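# Put ball in high post cup, reseat frame

## Task

Get the ball into the cup on top of the tall post, and return the frame to its proper spot resting on its supports. Both must stay put on their own at the end, not just because a robot is holding them. Finish by opening the grippers and moving the arms away.

## Robot and tools

SETUP. Three identical i2rt Big YAM arms, named arm1, arm2 and arm3, share the work. Each has six revolute joints, a two-finger gripper and a wrist camera. Two fixed room cameras, cam_high and cam_low, also watch the scene. With joints 1 and 6 at zero and the hand level and pointing ahead, the wrist camera rides on top of the hand looking toward the fingertips. A hand can get roughly 1.0 m out from its joint-1 axis. Loose objects may occasionally get nudged by something outside your control.

FRAMES. Any poses reported share one scene frame with its origin on the floor and +z up. The hand point is midway between the fingertips; the hand's z axis runs along the fingers and its y axis is the direction the fingers open and close. Foot poses are not printed. Note that the commands themselves are joint targets, not poses.

execute_actions. Argument "actions" is a list holding one action or nothing. An action is an object keyed by robot name ("arm1", "arm2", "arm3"); each robot entry contains "joints", an object keyed by joint name. Every value is an absolute target (not an offset from the current position): joint1_rad to joint6_rad in radians, gripper_m in meters. You may include any subset of robots and joints. Ranges and signs: joint1_rad -2.879 to 2.879 (base yaw, positive counter-clockwise seen from above, 0 means unfolding toward where the foot faces); joint2_rad 0 to 3.141 (shoulder, 0 has the upper arm pointing back about level, increasing lifts it up and over to the front); joint3_rad 0 to 3.019 (elbow, 0 is fully folded, increasing opens it); joint4_rad -1.692 to 1.57 (hand pitch, positive tilts fingers up); joint5_rad -1.57 to 1.57 (hand sideways swing, positive toward the arm's right); joint6_rad -2.094 to 2.094 (hand roll, positive clockwise viewed from behind the hand); gripper_m 0 to 0.093 (fingertip gap). Done-tolerances are ±0.045, ±0.14, ±0.09, ±0.055, ±0.03, ±0.035 rad and ±0.003 m respectively. Example: {"arm1": {"joints": {"gripper_m": 0.05}}, "arm2": {"joints": {"joint1_rad": 0.3}}}. All motions in the action begin together but may finish at different moments; joints move at different speeds, so the hand can sweep a wide path between postures. Optional "cameras" lists which images to return (arm1_cam_wrist, arm2_cam_wrist, arm3_cam_wrist, cam_high, cam_low, or "all"); omitted or null gives all, [] gives none. An unknown key, camera name or out-of-range number rejects the whole call and nothing moves. An empty actions list just reports state and images.

wait: "seconds" from 0 to 10; commands nothing new and returns state and images. zoom_image: "camera" plus "region" [x0, y0, x1, y1] in pixels of that camera's most recent full image, top-left origin, at most 504 by 504. finished_scene: "scene" is the current scene number; it is final and reports success. Replying with no tool call ends everything.

RESULTS. joint_positions gives current joint values. joint_status tells how each commanded motion ended. "off_target": stopped short and may still push. "contact_stop" or "time_out": the joint now holds where it stopped, though a timed-out joint may keep a target (its old one or one no further than 0.375, 0.375, 0.113, 0.225, 0.075, 0.3 rad from where it is) and keep pushing, even moving on if freed; on_its_own lists such joints. To relieve the push, command the reported position. "joint command not followed" (often with a cause line) means a safety check refused that arm's joint targets, while any gripper target in the same action still runs; affected joints read "not_followed" and the arm may retry them on later actions until valid targets arrive or the path clears. Calls without an action never print this line. In on_its_own, "held at" is the held target, not the actual position. Joints you omit may still push toward older targets without being flagged. Tiny target changes may not move a joint. Loaded joints sag. Joint torques are listed in joint order without the gripper; they are total drive output, nonzero even in free air, offset, scaled and noisy per arm, and friction can mimic or mask loads. If a stop is reported, later motion calls in the same reply are skipped.

CAUTIONS. Never let anything leave the work area or hit the floor. A strong squeeze between two robots fails and ends the run; hard collisions may too, and no status line reports robot-robot contact (objects touching robots do not count). The self/inter-arm clearance check can react late and ignores fingers, gripper housings and wrist cameras. The arms do not stop on contact and can push very hard; avoid drops, slips, slams and heavy shoving. Arms act independently, so one stalling does not pause the others. The gripper pad force tops out around 50 to 62 N per finger, lower on some units. Sustained loads heat motors even while you are thinking: a MOTOR HOT line appears from 85 °C, and at 100 °C that arm's motors and gripper release and it falls, shown as an OVER-TEMPERATURE FAULT, with unfinished keys marked "limit_stop_at_motor_heat" (resend those targets afterward). Some heat persists into later scenes. The robot holds your last command while you think, so shorter motion is better. At the end, ball and frame must rest unsupported, grippers open and arms clear.

Each tool is called after "Emit:" in YAML: its name, and indented under it one key for each argument.

## Session

Emit:
execute_actions:
  actions: []

Scene clock: 0.00 s.
Joint torques (N m, as the arm reports them, + toward a larger angle): no reading
Motor temperatures (°C, as the motors report them): arm1=[26 24 23 24 22 23] | arm2=[23 23 24 25 24 26] | arm3=[24 24 23 25 26 24]
arm1.joint_positions: joint1_rad=-0.330 joint2_rad=+0.508 joint3_rad=+1.366 joint4_rad=-1.416 joint5_rad=-0.009 joint6_rad=+0.078 gripper_m=+0.094
arm1.joint_status: not commanded
arm1.hand: x=+1.2739 y=+0.0614 z=+1.3337 quat_wxyz=(-0.073, +0.855, -0.192, -0.476) (m; scene frame)
arm2.joint_positions: joint1_rad=+0.006 joint2_rad=+0.597 joint3_rad=+1.379 joint4_rad=-1.291 joint5_rad=+0.067 joint6_rad=-0.150 gripper_m=+0.094
arm2.joint_status: not commanded
arm2.hand: x=-0.6127 y=+1.0525 z=+1.3689 quat_wxyz=(-0.404, -0.380, -0.774, +0.307) (m; scene frame)
arm3.joint_positions: joint1_rad=+0.410 joint2_rad=+0.452 joint3_rad=+1.435 joint4_rad=-1.429 joint5_rad=-0.272 joint6_rad=+0.455 gripper_m=+0.095
arm3.joint_status: not commanded
arm3.hand: x=-0.7608 y=-1.1161 z=+1.3593 quat_wxyz=(-0.209, +0.474, -0.694, -0.500) (m; scene frame)
pictures: arm1_cam_wrist, arm2_cam_wrist, arm3_cam_wrist, cam_high, cam_low
Images, in order (width x height): arm1_cam_wrist 504x504, arm2_cam_wrist 504x504, arm3_cam_wrist 504x504, cam_high 504x504, cam_low 504x504.

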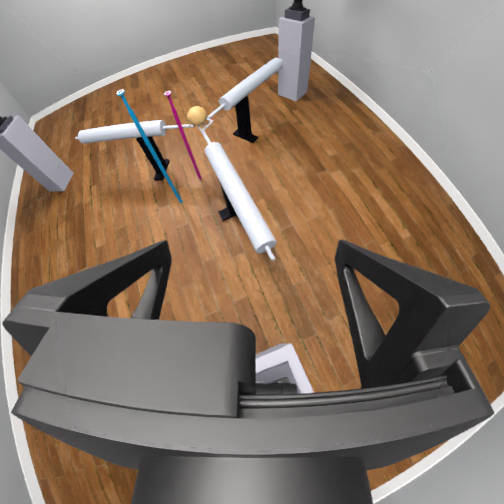

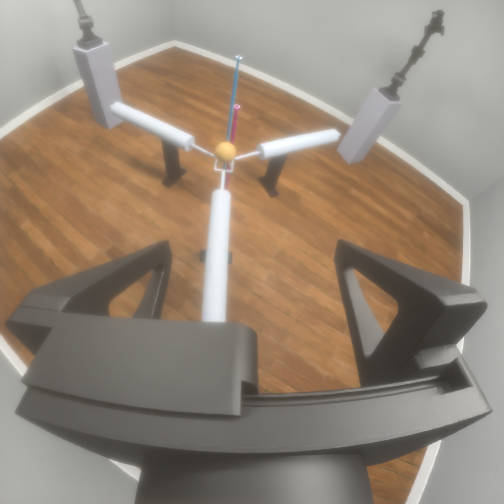

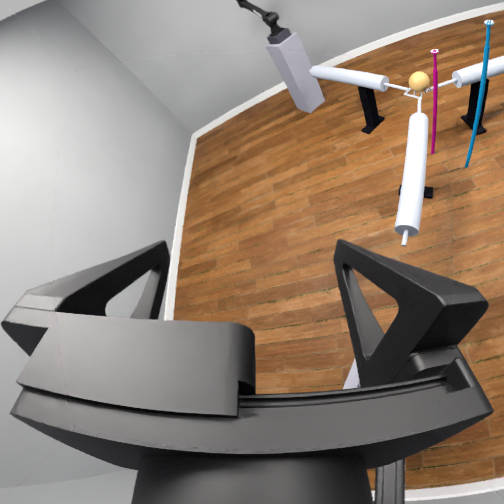

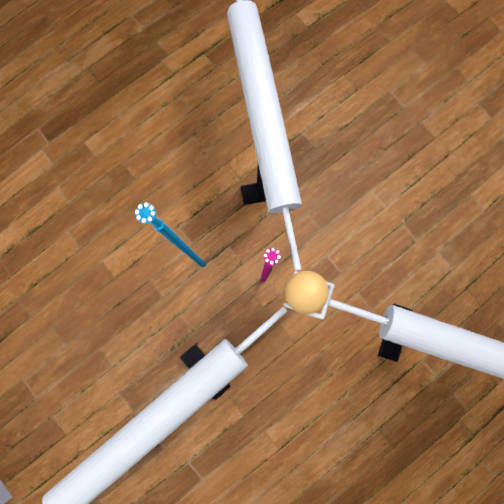

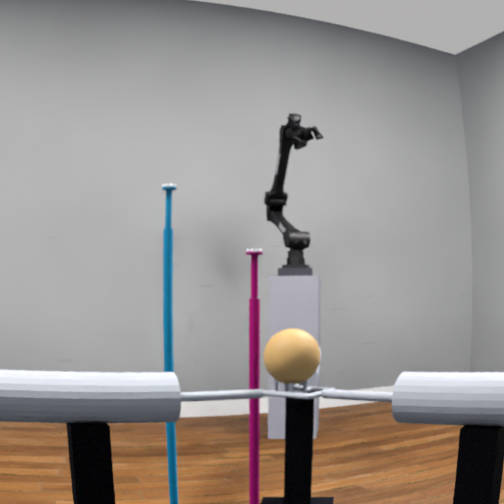

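Emit:
zoom_image:
  camera: "cam_high"
  region: [120, 180, 420, 400]

Emit:
zoom_image:
  camera: "cam_low"
  region: [200, 300, 400, 450]

Emit:
zoom_image:
  camera: "arm1_cam_wrist"
  region: [60, 40, 320, 280]

Emit:
execute_actions:
  actions:
    - {"arm1":{"joints":{"joint1_rad":0,"joint2_rad":1.2,"joint3_rad":1.2,"joint4_rad":0,"joint5_rad":0,"joint6_rad":0}},"arm2":{"joints":{"joint1_rad":0,"joint2_rad":1.5,"joint3_rad":1.2,"joint4_rad":0.3,"joint5_rad":0,"joint6_rad":0}},"arm3":{"joints":{"joint1_rad":0,"joint2_rad":1.2,"joint3_rad":0.8,"joint4_rad":0,"joint5_rad":0,"joint6_rad":0}}}

Region (120, 180, 420, 400) of cam_high's 504x504 image, scaled by 1.680, with more detail than that image has; it fills the top 370 rows of this view, and the rest is white.

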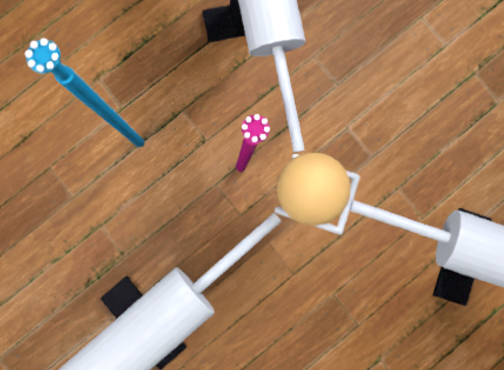

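Region (200, 300, 400, 450) of cam_low's 504x504 image, scaled by 2.520, with more detail than that image has; it fills the top 378 rows of this view, and the rest is white.

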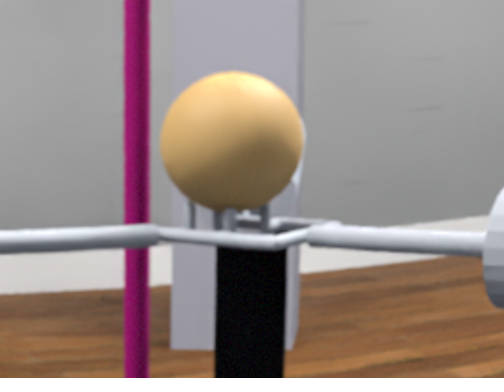

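Region (60, 40, 320, 280) of arm1_cam_wrist's 504x504 image, scaled by 1.938, with more detail than that image has; it fills the top 465 rows of this view, and the rest is white.

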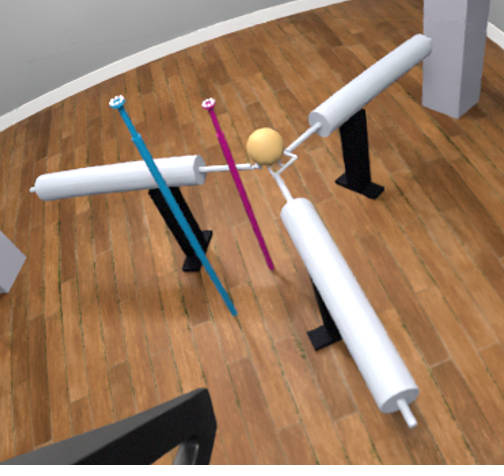

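Scene clock: 11.03 s.
Joint torques (N m, as the arm reports them, + toward a larger angle): arm1=[ -0.61 -10.71  12.52   2.49   0.08  -0.2 ] | arm2=[  0.7  -13.49  10.03   2.56  -0.02   0.22] | arm3=[ -0.46 -10.41  12.98   3.15   0.16  -0.15]
Motor temperatures (°C, as the motors report them): arm1=[26 25 25 24 22 23] | arm2=[23 23 26 25 24 26] | arm3=[24 24 24 25 26 24]
arm1.joint_positions: joint1_rad=-0.009 joint2_rad=+1.197 joint3_rad=+1.199 joint4_rad=-0.017 joint5_rad=+0.000 joint6_rad=+0.014 gripper_m=+0.094
arm1.joint_status: all done
arm1.hand: x=+0.8704 y=+0.0277 z=+1.3011 quat_wxyz=(-0.017, +0.716, -0.021, -0.698) (m; scene frame)
arm2.joint_positions: joint1_rad=+0.006 joint2_rad=+1.499 joint3_rad=+1.203 joint4_rad=+0.283 joint5_rad=+0.003 joint6_rad=-0.011 gripper_m=+0.094
arm2.joint_status: all done
arm2.hand: x=-0.3754 y=+0.6799 z=+1.2184 quat_wxyz=(-0.609, -0.345, -0.622, +0.351) (m; scene frame)
arm3.joint_positions: joint1_rad=+0.003 joint2_rad=+1.196 joint3_rad=+0.784 joint4_rad=-0.023 joint5_rad=-0.002 joint6_rad=+0.014 gripper_m=+0.095
arm3.joint_status: all done
arm3.hand: x=-0.4762 y=-0.8017 z=+1.0424 quat_wxyz=(-0.464, +0.424, -0.726, -0.278) (m; scene frame)
pictures: arm1_cam_wrist, arm2_cam_wrist, arm3_cam_wrist, cam_high, cam_low
Images, in order (width x height): arm1_cam_wrist 504x504, arm2_cam_wrist 504x504, arm3_cam_wrist 504x504, cam_high 504x504, cam_low 504x504.

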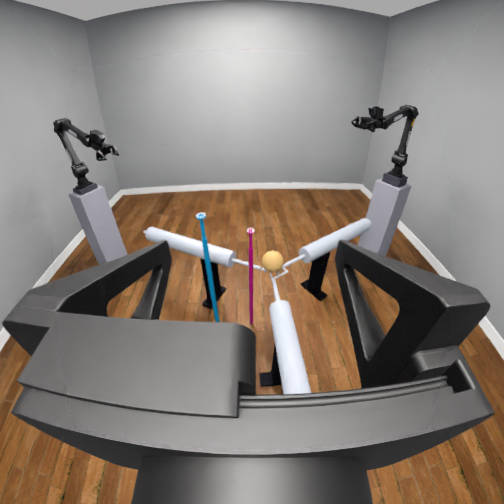

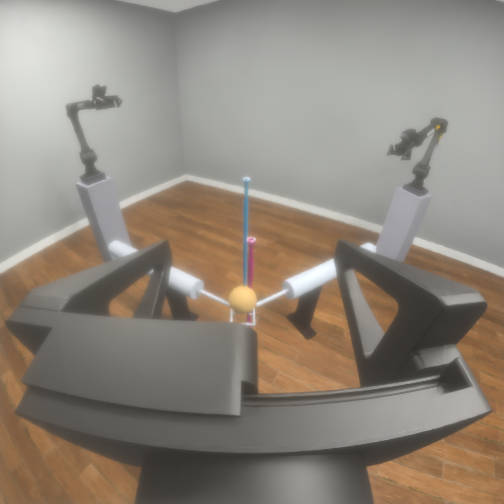

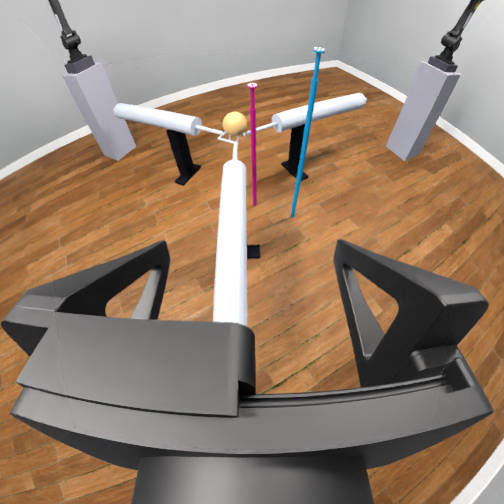

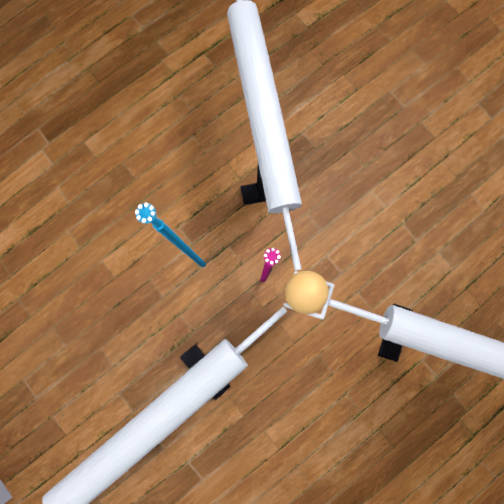

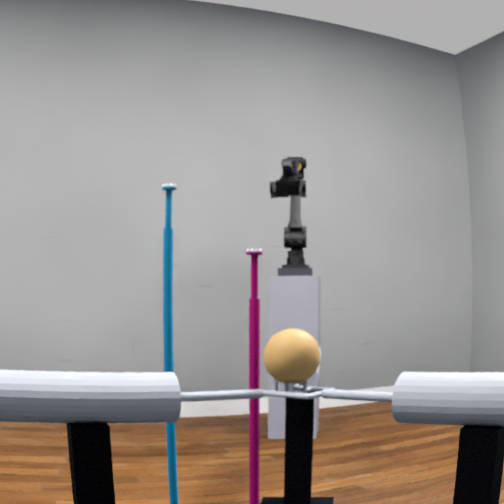

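Emit:
execute_actions:
  actions:
    - {"arm1":{"joints":{"joint2_rad":2.0}},"arm2":{"joints":{"joint3_rad":0.6}},"arm3":{"joints":{"joint4_rad":-1.1}}}
  cameras: []

Emit:
execute_actions:
  actions:
    - {"arm1":{"joints":{"joint3_rad":0.9,"joint4_rad":-0.4}},"arm2":{"joints":{"joint2_rad":2.0,"joint3_rad":0.9,"joint4_rad":-0.4}},"arm3":{"joints":{"joint1_rad":0.0,"joint2_rad":2.0,"joint3_rad":0.9,"joint4_rad":-0.4}}}

Scene clock: 46.53 s.
Joint torques (N m, as the arm reports them, + toward a larger angle): arm1=[ -0.7  -21.56   9.28   1.58   0.08  -0.2 ] | arm2=[ 0.57 -9.33  6.92  2.1  -0.03  0.22] | arm3=[-0.57 -8.48 11.5   0.02  0.16 -0.14]
Motor temperatures (°C, as the motors report them): arm1=[26 25 28 25 22 23] | arm2=[23 25 30 26 24 26] | arm3=[24 25 27 26 26 24]
arm1.joint_positions: joint1_rad=-0.009 joint2_rad=+2.002 joint3_rad=+1.195 joint4_rad=-0.004 joint5_rad=+0.000 joint6_rad=+0.014 gripper_m=+0.094
arm1.joint_status: all done
arm1.hand: x=+0.7757 y=+0.0377 z=+0.7872 quat_wxyz=(-0.012, +0.930, -0.030, -0.366) (m; scene frame)
arm2.joint_positions: joint1_rad=+0.006 joint2_rad=+1.492 joint3_rad=+0.606 joint4_rad=+0.293 joint5_rad=+0.003 joint6_rad=-0.011 gripper_m=+0.094
arm2.joint_status: all done
arm2.hand: x=-0.4640 y=+0.8232 z=+0.8994 quat_wxyz=(-0.406, -0.429, -0.772, +0.236) (m; scene frame)
arm3.joint_positions: joint1_rad=+0.003 joint2_rad=+1.196 joint3_rad=+0.784 joint4_rad=-1.085 joint5_rad=-0.002 joint6_rad=+0.014 gripper_m=+0.095
arm3.joint_status: all done
arm3.hand: x=-0.5741 y=-0.9806 z=+0.8994 quat_wxyz=(-0.035, +0.503, -0.863, -0.021) (m; scene frame)
pictures: none
No camera images: the call's "cameras" was empty. Leave "cameras" out to get every camera's image.

Scene clock: 47.97 s.
Joint torques (N m, as the arm reports them, + toward a larger angle): arm1=[ -0.66 -16.94   5.75  -0.03   0.07  -0.2 ] | arm2=[  0.61 -14.65   5.48   0.18  -0.03   0.23] | arm3=[ -0.63 -15.92   6.61   1.19   0.17  -0.16]
Motor temperatures (°C, as the motors report them): arm1=[26 25 28 24 22 23] | arm2=[23 25 29 26 24 26] | arm3=[24 25 27 26 26 24]
arm1.joint_positions: joint1_rad=-0.009 joint2_rad=+2.001 joint3_rad=+0.892 joint4_rad=-0.391 joint5_rad=+0.000 joint6_rad=+0.014 gripper_m=+0.094
arm1.joint_status: all done
arm1.hand: x=+1.0230 y=+0.0253 z=+0.6568 quat_wxyz=(-0.005, +0.999, -0.034, -0.030) (m; scene frame)
arm2.joint_positions: joint1_rad=+0.006 joint2_rad=+2.002 joint3_rad=+0.885 joint4_rad=-0.391 joint5_rad=+0.003 joint6_rad=-0.011 gripper_m=+0.094
arm2.joint_status: all done
arm2.hand: x=-0.5065 y=+0.8913 z=+0.6770 quat_wxyz=(-0.025, -0.486, -0.873, +0.019) (m; scene frame)
arm3.joint_positions: joint1_rad=+0.003 joint2_rad=+1.985 joint3_rad=+0.887 joint4_rad=-0.416 joint5_rad=-0.002 joint6_rad=+0.014 gripper_m=+0.095
arm3.joint_status: all done
arm3.hand: x=-0.5197 y=-0.8831 z=+0.6550 quat_wxyz=(-0.028, +0.503, -0.864, -0.016) (m; scene frame)
pictures: arm1_cam_wrist, arm2_cam_wrist, arm3_cam_wrist, cam_high, cam_low
Images, in order (width x height): arm1_cam_wrist 504x504, arm2_cam_wrist 504x504, arm3_cam_wrist 504x504, cam_high 504x504, cam_low 504x504.

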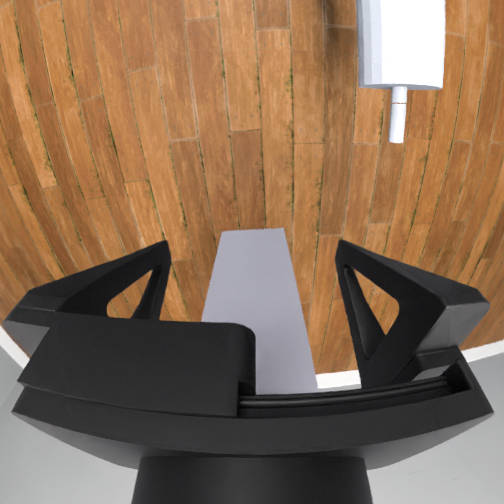

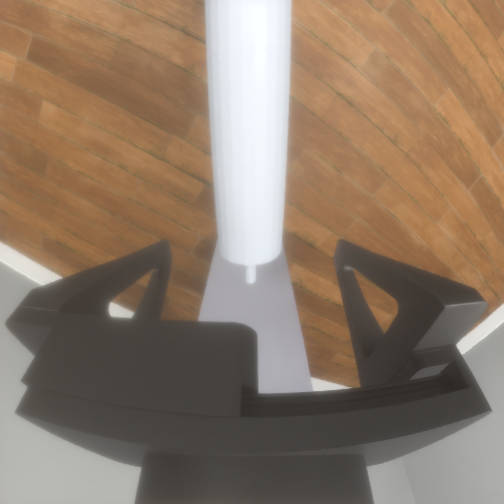

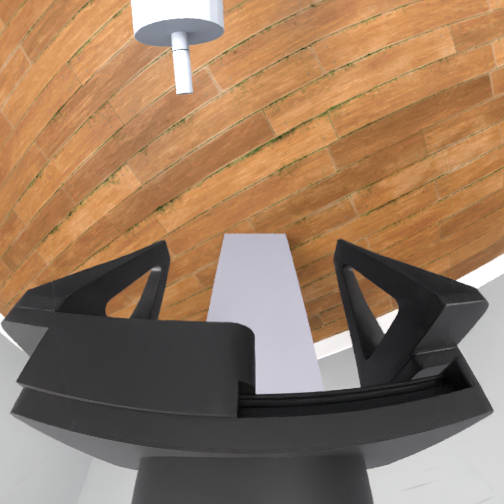

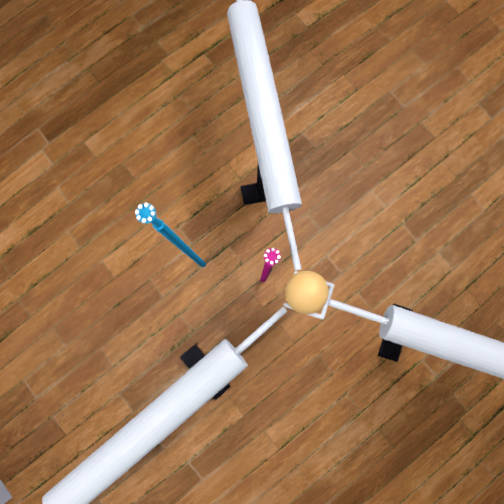

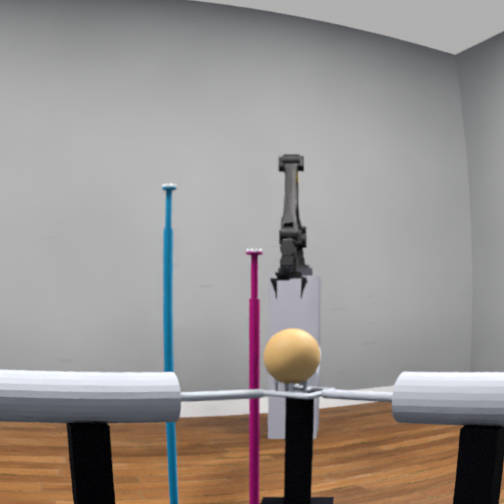

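Emit:
execute_actions:
  actions:
    - {"arm1":{"joints":{"joint1_rad":-0.25,"joint6_rad":-0.25,"joint2_rad":2.26,"joint3_rad":1.22,"joint4_rad":-0.5}},"arm3":{"joints":{"joint1_rad":0.15,"joint6_rad":0.15,"joint2_rad":2.26,"joint3_rad":1.22,"joint4_rad":-0.5}},"arm2":{"joints":{"joint2_rad":2.0,"joint3_rad":0.6,"joint4_rad":0.4}}}

Scene clock: 94.67 s.
Joint torques (N m, as the arm reports them, + toward a larger angle): arm1=[ -0.06 -20.75   8.01  -0.13   0.03  -0.2 ] | arm2=[  0.67 -12.34   3.03   1.88  -0.02   0.23] | arm3=[ -1.26 -19.99   7.84  -0.07   0.14   0.1 ]
Motor temperatures (°C, as the motors report them): arm1=[26 27 26 24 22 23] | arm2=[23 26 27 25 24 26] | arm3=[24 26 25 25 26 24]
arm1.joint_positions: joint1_rad=-0.265 joint2_rad=+2.257 joint3_rad=+1.192 joint4_rad=-0.491 joint5_rad=+0.001 joint6_rad=-0.236 gripper_m=+0.094
arm1.joint_status: all done
arm1.hand: x=+0.9735 y=+0.1560 z=+0.5987 quat_wxyz=(-0.007, +0.999, -0.037, -0.002) (m; scene frame)
arm2.joint_positions: joint1_rad=+0.006 joint2_rad=+2.001 joint3_rad=+0.596 joint4_rad=+0.386 joint5_rad=+0.003 joint6_rad=-0.011 gripper_m=+0.094
arm2.joint_status: all done
arm2.hand: x=-0.5022 y=+0.8841 z=+0.6797 quat_wxyz=(-0.234, -0.468, -0.841, +0.138) (m; scene frame)
arm3.joint_positions: joint1_rad=+0.158 joint2_rad=+2.243 joint3_rad=+1.198 joint4_rad=-0.485 joint5_rad=-0.001 joint6_rad=+0.136 gripper_m=+0.095
arm3.joint_status: all done
arm3.hand: x=-0.5492 y=-0.7728 z=+0.5995 quat_wxyz=(-0.020, +0.517, -0.856, -0.014) (m; scene frame)
pictures: arm1_cam_wrist, arm2_cam_wrist, arm3_cam_wrist, cam_high, cam_low
Images, in order (width x height): arm1_cam_wrist 504x504, arm2_cam_wrist 504x504, arm3_cam_wrist 504x504, cam_high 504x504, cam_low 504x504.

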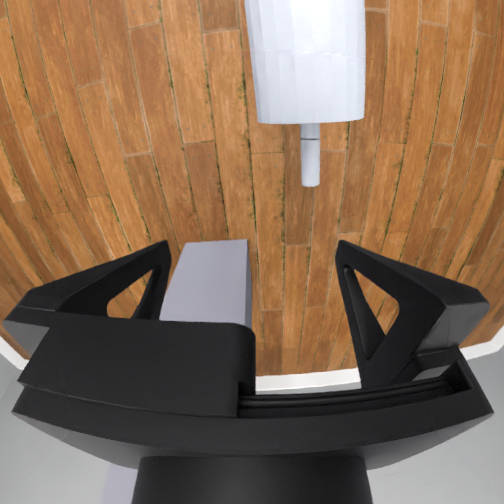

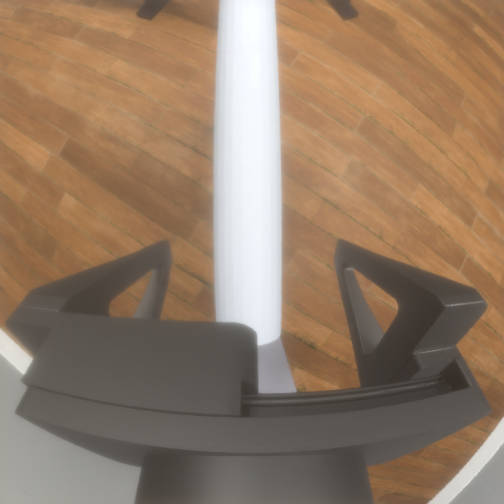

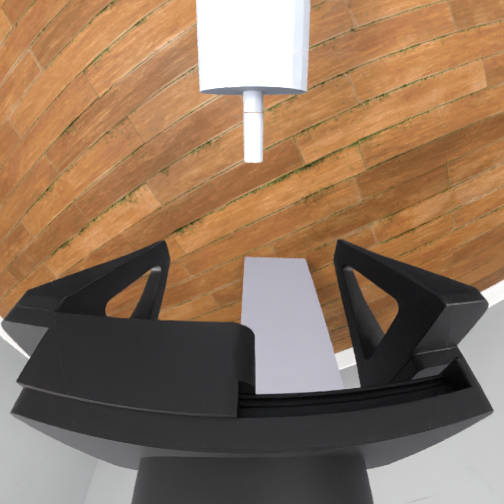

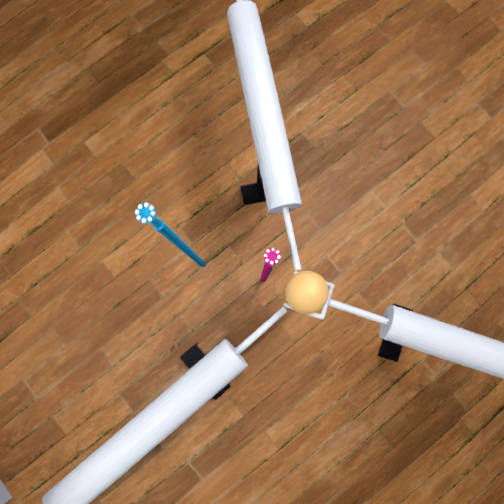

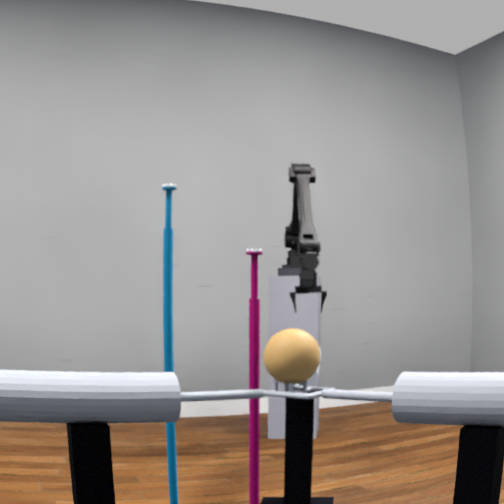

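Emit:
execute_actions:
  actions:
    - {"arm1":{"joints":{"joint1_rad":-0.35,"joint6_rad":-0.35,"joint2_rad":2.42,"joint3_rad":1.41,"joint4_rad":-0.56}},"arm3":{"joints":{"joint1_rad":0.137,"joint6_rad":0.137,"joint2_rad":2.45,"joint3_rad":1.51,"joint4_rad":-0.63}},"arm2":{"joints":{"joint2_rad":2.32,"joint3_rad":0.56,"joint4_rad":0.36}}}
  cameras: ["arm1_cam_wrist","arm2_cam_wrist","arm3_cam_wrist"]

Scene clock: 115.67 s.
Joint torques (N m, as the arm reports them, + toward a larger angle): arm1=[ -0.87 -22.39   8.27  -0.15   0.03  -0.2 ] | arm2=[  0.72 -12.1   -0.8    0.63  -0.03   0.23] | arm3=[ -1.21 -23.31   8.57  -0.04   0.14  -0.02]
Motor temperatures (°C, as the motors report them): arm1=[26 27 26 24 22 23] | arm2=[23 26 26 25 24 26] | arm3=[24 27 25 25 26 24]
arm1.joint_positions: joint1_rad=-0.354 joint2_rad=+2.413 joint3_rad=+1.381 joint4_rad=-0.552 joint5_rad=+0.001 joint6_rad=-0.336 gripper_m=+0.094
arm1.joint_status: all done
arm1.hand: x=+0.9535 y=+0.2139 z=+0.5569 quat_wxyz=(-0.002, +0.999, -0.032, +0.012) (m; scene frame)
arm2.joint_positions: joint1_rad=+0.006 joint2_rad=+2.321 joint3_rad=+0.557 joint4_rad=+0.362 joint5_rad=+0.003 joint6_rad=-0.011 gripper_m=+0.094
arm2.joint_status: all done
arm2.hand: x=-0.5730 y=+1.0000 z=+0.5636 quat_wxyz=(-0.071, -0.484, -0.871, +0.045) (m; scene frame)
arm3.joint_positions: joint1_rad=+0.144 joint2_rad=+2.435 joint3_rad=+1.489 joint4_rad=-0.616 joint5_rad=-0.001 joint6_rad=+0.136 gripper_m=+0.095
arm3.joint_status: all done
arm3.hand: x=-0.5185 y=-0.7126 z=+0.5605 quat_wxyz=(-0.007, +0.511, -0.859, -0.004) (m; scene frame)
pictures: arm1_cam_wrist, arm2_cam_wrist, arm3_cam_wrist
Images, in order (width x height): arm1_cam_wrist 504x504, arm2_cam_wrist 504x504, arm3_cam_wrist 504x504.

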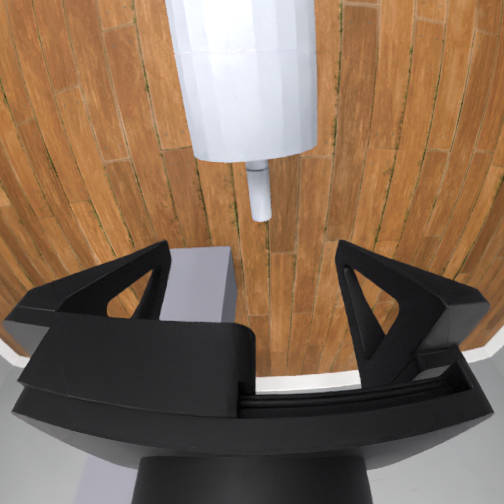

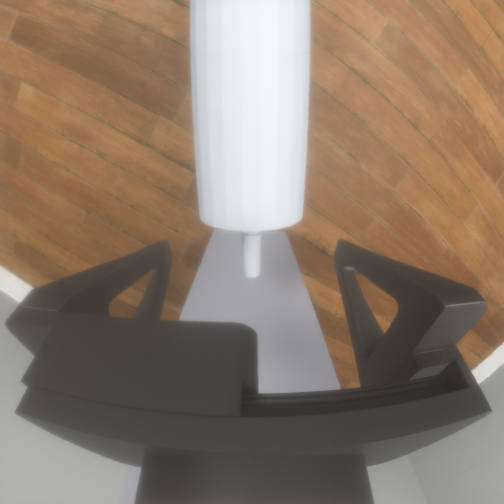

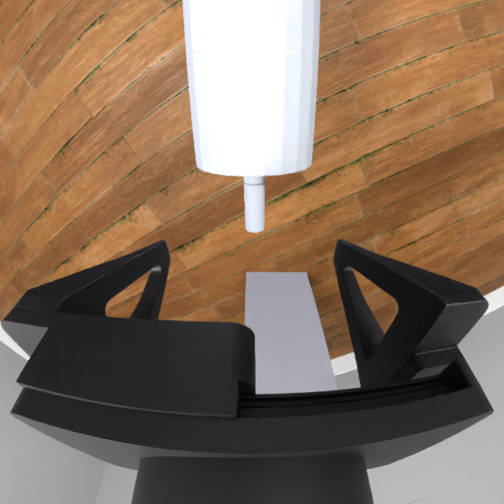

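Emit:
execute_actions:
  actions:
    - {"arm1":{"joints":{"joint6_rad":-0.39,"joint2_rad":2.56,"joint3_rad":1.49,"joint4_rad":-0.49}},"arm3":{"joints":{"joint2_rad":2.585,"joint3_rad":1.57,"joint4_rad":-0.555}},"arm2":{"joints":{"joint2_rad":2.584,"joint3_rad":0.625,"joint4_rad":0.51}}}
  cameras: ["arm1_cam_wrist","arm2_cam_wrist","arm3_cam_wrist","cam_low"]

Scene clock: 128.33 s.
Joint torques (N m, as the arm reports them, + toward a larger angle): arm1=[ -1.13 -23.85   6.32   0.36   0.02  -0.2 ] | arm2=[  0.61 -11.73  -3.54   0.87  -0.02   0.23] | arm3=[ -1.04 -23.59   6.72   0.82   0.14  -0.02]
Motor temperatures (°C, as the motors report them): arm1=[26 28 26 24 22 23] | arm2=[23 26 26 25 24 26] | arm3=[24 28 25 25 26 24]
arm1.joint_positions: joint1_rad=-0.354 joint2_rad=+2.558 joint3_rad=+1.478 joint4_rad=-0.494 joint5_rad=+0.001 joint6_rad=-0.376 gripper_m=+0.094
arm1.joint_status: all done
arm1.hand: x=+0.9428 y=+0.2192 z=+0.4983 quat_wxyz=(-0.004, +1.000, -0.012, +0.007) (m; scene frame)
arm2.joint_positions: joint1_rad=+0.006 joint2_rad=+2.587 joint3_rad=+0.632 joint4_rad=+0.500 joint5_rad=+0.003 joint6_rad=-0.011 gripper_m=+0.094
arm2.joint_status: all done
arm2.hand: x=-0.5901 y=+1.0277 z=+0.4935 quat_wxyz=(-0.049, -0.485, -0.872, +0.032) (m; scene frame)
arm3.joint_positions: joint1_rad=+0.144 joint2_rad=+2.569 joint3_rad=+1.563 joint4_rad=-0.563 joint5_rad=-0.001 joint6_rad=+0.136 gripper_m=+0.095
arm3.joint_status: all done
arm3.hand: x=-0.5175 y=-0.7105 z=+0.5014 quat_wxyz=(-0.004, +0.511, -0.859, -0.001) (m; scene frame)
pictures: arm1_cam_wrist, arm2_cam_wrist, arm3_cam_wrist, cam_low
Images, in order (width x height): arm1_cam_wrist 504x504, arm2_cam_wrist 504x504, arm3_cam_wrist 504x504, cam_low 504x504.

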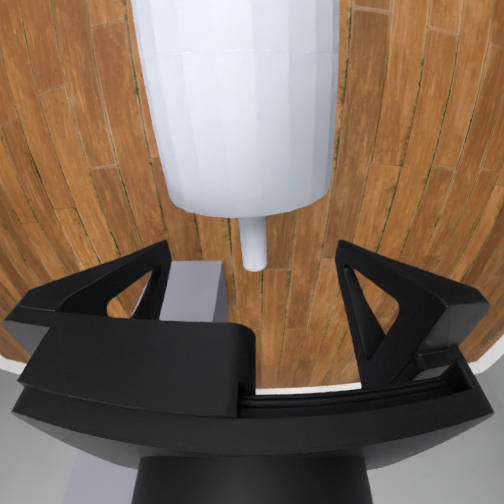

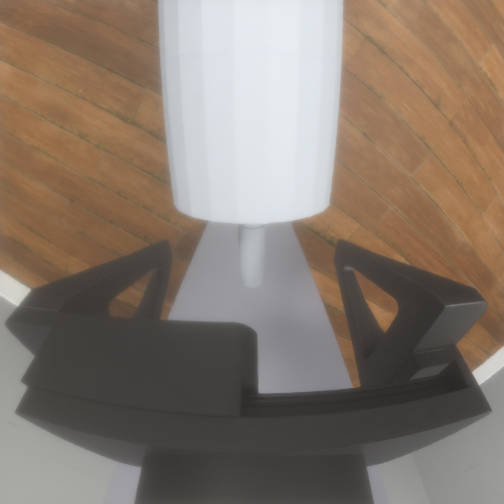

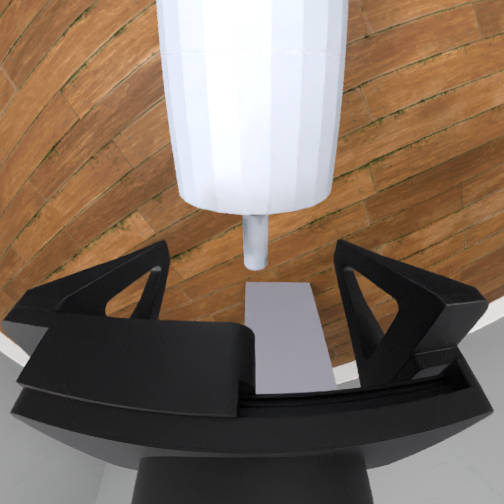

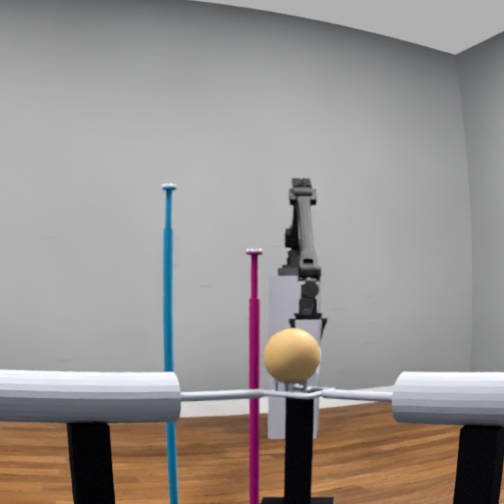

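Emit:
execute_actions:
  actions:
    - {"arm1":{"joints":{"joint6_rad":-0.44,"joint2_rad":2.645,"joint3_rad":1.49,"joint4_rad":-0.405}},"arm3":{"joints":{"joint2_rad":2.68,"joint3_rad":1.58,"joint4_rad":-0.475}},"arm2":{"joints":{"joint2_rad":2.745,"joint3_rad":0.685,"joint4_rad":0.62}}}
  cameras: ["arm1_cam_wrist","arm2_cam_wrist","arm3_cam_wrist"]

Scene clock: 139.83 s.
Joint torques (N m, as the arm reports them, + toward a larger angle): arm1=[ -1.1  -23.21   5.45   0.55   0.01  -0.19] | arm2=[ 0.78 -7.55 -3.07  0.27  0.21  0.21] | arm3=[ -1.06 -23.12   6.34   0.96   0.14  -0.01]
Motor temperatures (°C, as the motors report them): arm1=[26 28 26 24 22 23] | arm2=[23 26 26 25 24 26] | arm3=[24 29 25 25 26 24]
arm1.joint_positions: joint1_rad=-0.354 joint2_rad=+2.642 joint3_rad=+1.478 joint4_rad=-0.415 joint5_rad=+0.001 joint6_rad=-0.426 gripper_m=+0.094
arm1.joint_status: all done
arm1.hand: x=+0.9601 y=+0.2125 z=+0.4545 quat_wxyz=(-0.003, +1.000, +0.013, +0.009) (m; scene frame)
arm2.joint_positions: joint1_rad=+0.006 joint2_rad=+2.681 joint3_rad=+0.685 joint4_rad=+0.635 joint5_rad=-0.003 joint6_rad=-0.010 gripper_m=+0.094
arm2.joint_status: all done
arm2.hand: x=-0.5790 y=+1.0111 z=+0.4691 quat_wxyz=(-0.091, -0.484, -0.869, +0.053) (m; scene frame)
arm3.joint_positions: joint1_rad=+0.144 joint2_rad=+2.662 joint3_rad=+1.568 joint4_rad=-0.488 joint5_rad=-0.001 joint6_rad=+0.136 gripper_m=+0.095
arm3.joint_status: all done
arm3.hand: x=-0.5242 y=-0.7287 z=+0.4510 quat_wxyz=(+0.001, +0.511, -0.859, +0.003) (m; scene frame)
pictures: arm1_cam_wrist, arm2_cam_wrist, arm3_cam_wrist
Images, in order (width x height): arm1_cam_wrist 504x504, arm2_cam_wrist 504x504, arm3_cam_wrist 504x504.

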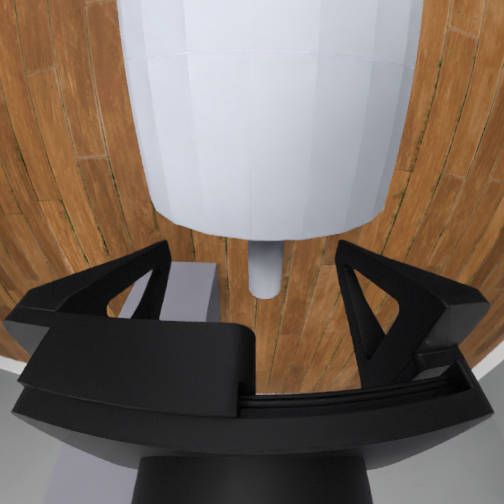

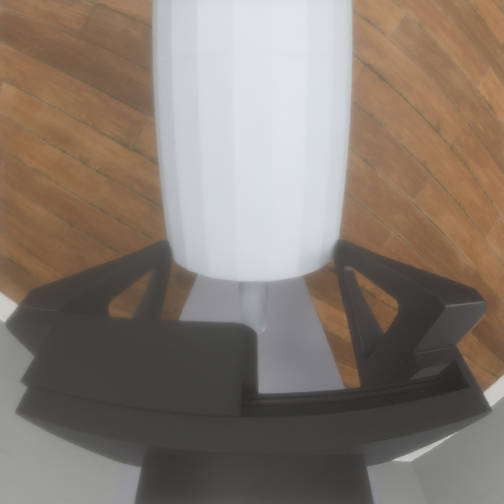

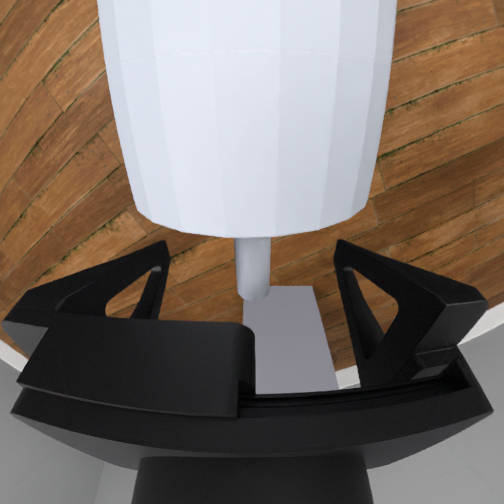

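Emit:
execute_actions:
  actions:
    - {"arm1":{"joints":{"joint1_rad":-0.375,"joint2_rad":2.71,"joint3_rad":1.495,"joint4_rad":-0.31}},"arm3":{"joints":{"joint2_rad":2.742,"joint3_rad":1.595,"joint4_rad":-0.385}},"arm2":{"joints":{"joint2_rad":2.6,"joint3_rad":0.61,"joint4_rad":0.46}}}
  cameras: []

Emit:
execute_actions:
  actions:
    - {"arm1":{"joints":{"joint2_rad":2.773,"joint3_rad":1.5,"joint4_rad":-0.2}},"arm3":{"joints":{"joint2_rad":2.805,"joint3_rad":1.615,"joint4_rad":-0.29}},"arm2":{"joints":{"joint2_rad":2.74,"joint3_rad":0.69,"joint4_rad":0.54}}}
  cameras: ["arm1_cam_wrist","arm2_cam_wrist","arm3_cam_wrist"]

Scene clock: 157.27 s.
Joint torques (N m, as the arm reports them, + toward a larger angle): arm1=[ -2.6  -22.97   5.6    0.73   0.01  -0.19] | arm2=[  0.7  -12.64  -4.01   0.18   0.22   0.22] | arm3=[ -1.15 -22.     6.51   1.14   0.14  -0.05]
Motor temperatures (°C, as the motors report them): arm1=[26 29 26 24 22 23] | arm2=[23 25 26 25 24 26] | arm3=[24 29 25 25 26 24]
arm1.joint_positions: joint1_rad=-0.359 joint2_rad=+2.700 joint3_rad=+1.478 joint4_rad=-0.320 joint5_rad=+0.001 joint6_rad=-0.426 gripper_m=+0.094
arm1.joint_status: all done
arm1.hand: x=+0.9663 y=+0.2127 z=+0.4249 quat_wxyz=(-0.010, +1.000, +0.011, -0.007) (m; scene frame)
arm2.joint_positions: joint1_rad=+0.006 joint2_rad=+2.611 joint3_rad=+0.618 joint4_rad=+0.469 joint5_rad=-0.003 joint6_rad=-0.010 gripper_m=+0.094
arm2.joint_status: all done
arm2.hand: x=-0.6032 y=+1.0511 z=+0.4890 quat_wxyz=(-0.020, -0.487, -0.873, +0.013) (m; scene frame)
arm3.joint_positions: joint1_rad=+0.144 joint2_rad=+2.712 joint3_rad=+1.580 joint4_rad=-0.401 joint5_rad=-0.001 joint6_rad=+0.136 gripper_m=+0.095
arm3.joint_status: all done
arm3.hand: x=-0.5226 y=-0.7249 z=+0.4261 quat_wxyz=(-0.018, +0.511, -0.859, -0.013) (m; scene frame)
pictures: none
No camera images: the call's "cameras" was empty. Leave "cameras" out to get every camera's image.

Scene clock: 158.23 s.
Joint torques (N m, as the arm reports them, + toward a larger angle): arm1=[ -2.44 -19.88   5.27   0.75   0.14  -0.17] | arm2=[  0.61 -10.31  -3.9    0.7    0.21   0.21] | arm3=[ -0.95 -18.34   7.11   2.37   0.12  -0.09]
Motor temperatures (°C, as the motors report them): arm1=[26 29 26 24 22 23] | arm2=[23 25 26 25 24 26] | arm3=[24 29 25 25 26 24]
arm1.joint_positions: joint1_rad=-0.359 joint2_rad=+2.745 joint3_rad=+1.483 joint4_rad=-0.208 joint5_rad=-0.004 joint6_rad=-0.428 gripper_m=+0.094
arm1.joint_status: all done
arm1.hand: x=+0.9597 y=+0.2154 z=+0.4043 quat_wxyz=(-0.023, +0.999, +0.012, -0.041) (m; scene frame)
arm2.joint_positions: joint1_rad=+0.006 joint2_rad=+2.730 joint3_rad=+0.692 joint4_rad=+0.533 joint5_rad=-0.003 joint6_rad=-0.010 gripper_m=+0.094
arm2.joint_status: all done
arm2.hand: x=-0.6021 y=+1.0490 z=+0.4529 quat_wxyz=(-0.028, -0.487, -0.873, +0.017) (m; scene frame)
arm3.joint_positions: joint1_rad=+0.144 joint2_rad=+2.729 joint3_rad=+1.594 joint4_rad=-0.329 joint5_rad=+0.000 joint6_rad=+0.143 gripper_m=+0.095
arm3.joint_status: all done
arm3.hand: x=-0.5164 y=-0.7085 z=+0.4207 quat_wxyz=(-0.045, +0.508, -0.860, -0.034) (m; scene frame)
pictures: arm1_cam_wrist, arm2_cam_wrist, arm3_cam_wrist
Images, in order (width x height): arm1_cam_wrist 504x504, arm2_cam_wrist 504x504, arm3_cam_wrist 504x504.

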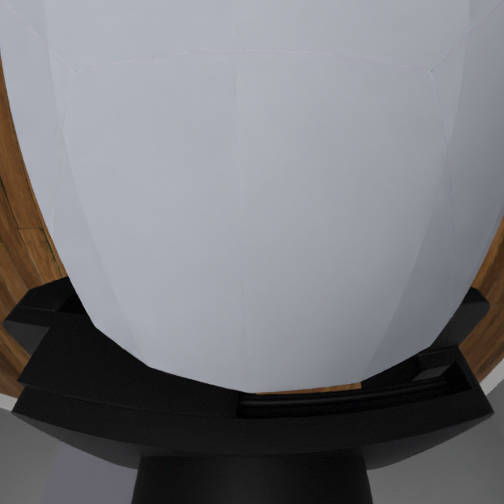

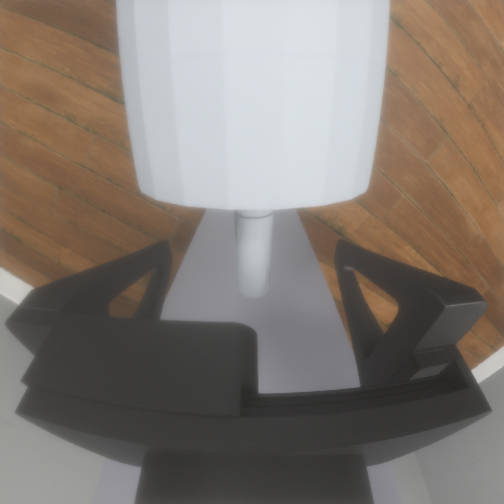

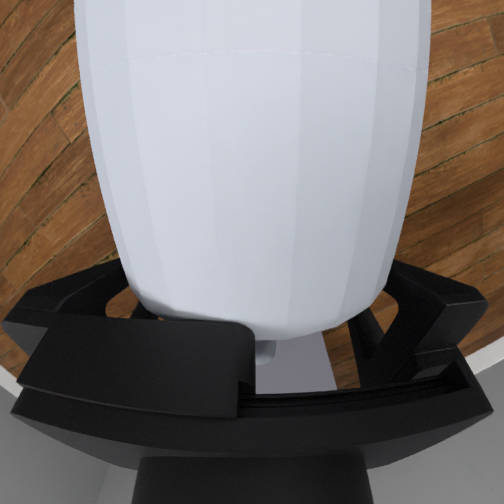

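Emit:
execute_actions:
  actions:
    - {"arm1":{"joints":{"joint1_rad":-0.4,"joint2_rad":2.745,"joint3_rad":1.255,"joint4_rad":0.0}},"arm3":{"joints":{"joint2_rad":2.74,"joint3_rad":1.36,"joint4_rad":-0.12}},"arm2":{"joints":{"joint2_rad":2.855,"joint3_rad":0.745,"joint4_rad":0.62}}}
  cameras: []

Emit:
execute_actions:
  actions:
    - {"arm1":{"joints":{"joint2_rad":2.765,"joint4_rad":0.31}},"arm3":{"joints":{"joint2_rad":2.78,"joint4_rad":0.21}},"arm2":{"joints":{"joint2_rad":2.955,"joint3_rad":0.80,"joint4_rad":0.74}}}
  cameras: ["arm1_cam_wrist","arm2_cam_wrist","arm3_cam_wrist"]

Scene clock: 179.97 s.
Joint torques (N m, as the arm reports them, + toward a larger angle): arm1=[ -1.56 -19.74   1.53   0.78   0.12  -0.17] | arm2=[  0.62 -10.57  -4.16   0.94   0.2    0.22] | arm3=[ -1.13 -21.23   3.52   1.26   0.12  -0.1 ]
Motor temperatures (°C, as the motors report them): arm1=[26 29 25 24 22 23] | arm2=[23 26 26 25 24 26] | arm3=[24 29 25 25 26 24]
arm1.joint_positions: joint1_rad=-0.391 joint2_rad=+2.738 joint3_rad=+1.254 joint4_rad=-0.011 joint5_rad=-0.003 joint6_rad=-0.428 gripper_m=+0.094
arm1.joint_status: all done
arm1.hand: x=+1.0480 y=+0.1931 z=+0.3906 quat_wxyz=(-0.019, +0.999, -0.004, -0.030) (m; scene frame)
arm2.joint_positions: joint1_rad=+0.006 joint2_rad=+2.846 joint3_rad=+0.745 joint4_rad=+0.611 joint5_rad=-0.003 joint6_rad=-0.010 gripper_m=+0.094
arm2.joint_status: all done
arm2.hand: x=-0.6075 y=+1.0577 z=+0.4208 quat_wxyz=(-0.034, -0.486, -0.873, +0.021) (m; scene frame)
arm3.joint_positions: joint1_rad=+0.144 joint2_rad=+2.724 joint3_rad=+1.352 joint4_rad=-0.136 joint5_rad=+0.000 joint6_rad=+0.146 gripper_m=+0.095
arm3.joint_status: all done
arm3.hand: x=-0.5504 y=-0.7990 z=+0.3929 quat_wxyz=(-0.028, +0.507, -0.861, -0.020) (m; scene frame)
pictures: none
No camera images: the call's "cameras" was empty. Leave "cameras" out to get every camera's image.

Scene clock: 181.00 s.
Joint torques (N m, as the arm reports them, + toward a larger angle): arm1=[ -2.09 -19.43   1.95   1.43   0.12  -0.16] | arm2=[  0.7  -10.15  -4.08   1.     0.2    0.21] | arm3=[ -1.16 -20.13   3.85   2.     0.12  -0.11]
Motor temperatures (°C, as the motors report them): arm1=[26 29 25 24 22 23] | arm2=[23 26 26 25 24 26] | arm3=[24 29 25 25 26 24]
arm1.joint_positions: joint1_rad=-0.391 joint2_rad=+2.748 joint3_rad=+1.254 joint4_rad=+0.297 joint5_rad=-0.003 joint6_rad=-0.428 gripper_m=+0.094
arm1.joint_status: all done
arm1.hand: x=+0.9863 y=+0.2218 z=+0.4021 quat_wxyz=(-0.081, +0.983, -0.003, -0.164) (m; scene frame)
arm2.joint_positions: joint1_rad=+0.006 joint2_rad=+2.935 joint3_rad=+0.798 joint4_rad=+0.732 joint5_rad=-0.003 joint6_rad=-0.010 gripper_m=+0.094
arm2.joint_status: all done
arm2.hand: x=-0.6016 y=+1.0476 z=+0.3964 quat_wxyz=(-0.071, -0.485, -0.871, +0.042) (m; scene frame)
arm3.joint_positions: joint1_rad=+0.144 joint2_rad=+2.751 joint3_rad=+1.352 joint4_rad=+0.191 joint5_rad=+0.000 joint6_rad=+0.146 gripper_m=+0.095
arm3.joint_status: all done
arm3.hand: x=-0.5278 y=-0.7394 z=+0.3965 quat_wxyz=(-0.144, +0.499, -0.847, -0.114) (m; scene frame)
pictures: arm1_cam_wrist, arm2_cam_wrist, arm3_cam_wrist
Images, in order (width x height): arm1_cam_wrist 504x504, arm2_cam_wrist 504x504, arm3_cam_wrist 504x504.

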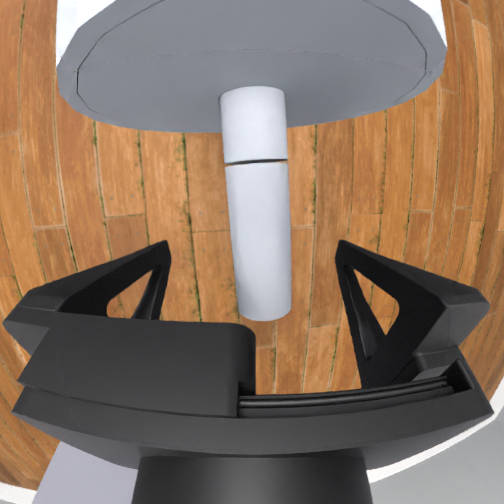

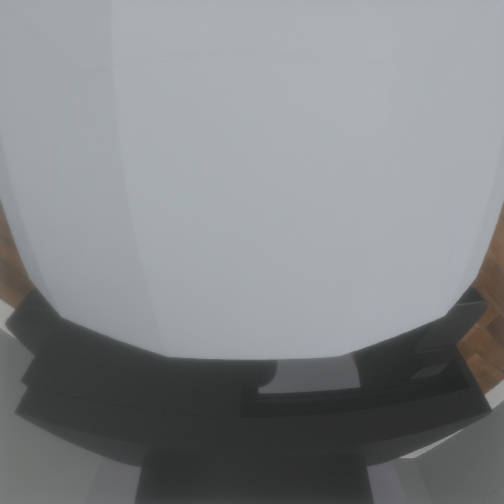

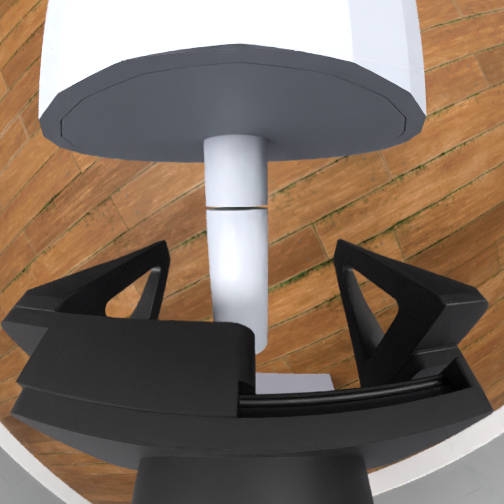

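Emit:
execute_actions:
  actions:
    - {"arm1":{"joints":{"gripper_m":0.0}},"arm3":{"joints":{"gripper_m":0.0}},"arm2":{"joints":{"joint2_rad":2.975,"joint3_rad":0.76,"joint4_rad":0.74}}}

Scene clock: 187.80 s.
Joint torques (N m, as the arm reports them, + toward a larger angle): arm1=[ -1.8  -19.45   1.97   1.3   -0.06  -0.14] | arm2=[ 0.74 -8.81 -6.84  0.75  0.21  0.21] | arm3=[ -1.18 -20.18   3.87   1.91   0.34  -0.09]
Motor temperatures (°C, as the motors report them): arm1=[26 29 25 24 22 23] | arm2=[23 26 26 25 24 26] | arm3=[24 29 25 25 26 24]
arm1.joint_positions: joint1_rad=-0.394 joint2_rad=+2.748 joint3_rad=+1.254 joint4_rad=+0.300 joint5_rad=+0.003 joint6_rad=-0.430 gripper_m=+0.015
arm1.joint_status: gripper_m off_target (ended at +0.015, target +0.000)
arm1.hand: x=+0.9868 y=+0.2249 z=+0.4025 quat_wxyz=(-0.085, +0.983, -0.004, -0.164) (m; scene frame)
arm2.joint_positions: joint1_rad=+0.006 joint2_rad=+2.940 joint3_rad=+0.792 joint4_rad=+0.739 joint5_rad=-0.003 joint6_rad=-0.010 gripper_m=+0.094
arm2.joint_status: all done
arm2.hand: x=-0.6038 y=+1.0512 z=+0.3966 quat_wxyz=(-0.070, -0.485, -0.871, +0.041) (m; scene frame)
arm3.joint_positions: joint1_rad=+0.147 joint2_rad=+2.751 joint3_rad=+1.352 joint4_rad=+0.193 joint5_rad=-0.006 joint6_rad=+0.144 gripper_m=+0.015
arm3.joint_status: gripper_m off_target (ended at +0.015, target +0.000)
arm3.hand: x=-0.5302 y=-0.7381 z=+0.3966 quat_wxyz=(-0.143, +0.501, -0.845, -0.116) (m; scene frame)
pictures: arm1_cam_wrist, arm2_cam_wrist, arm3_cam_wrist, cam_high, cam_low
Images, in order (width x height): arm1_cam_wrist 504x504, arm2_cam_wrist 504x504, arm3_cam_wrist 504x504, cam_high 504x504, cam_low 504x504.

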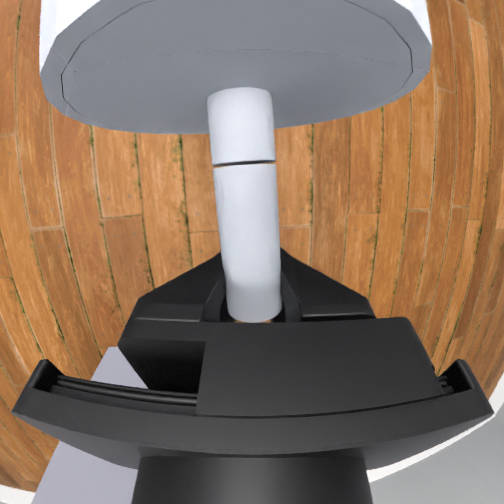

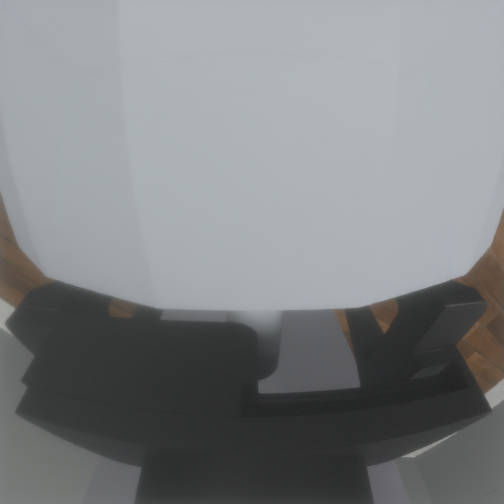

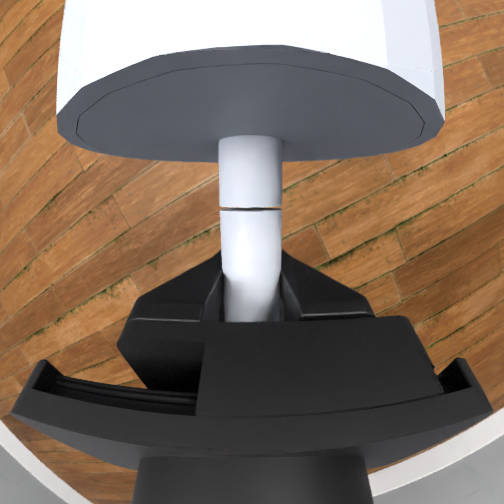

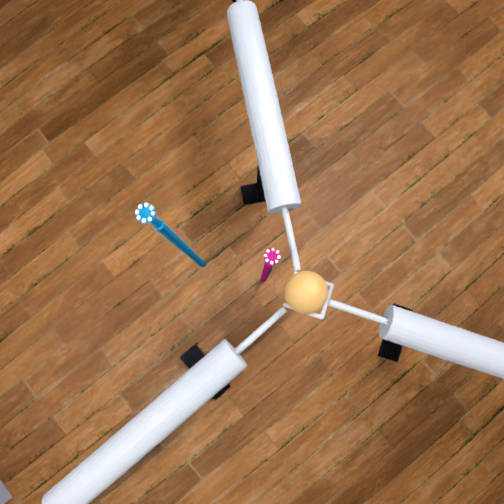

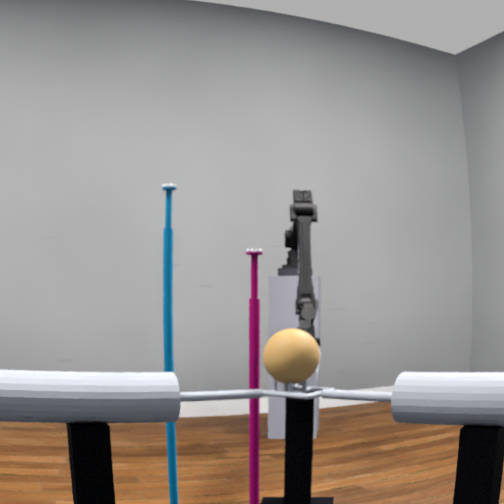

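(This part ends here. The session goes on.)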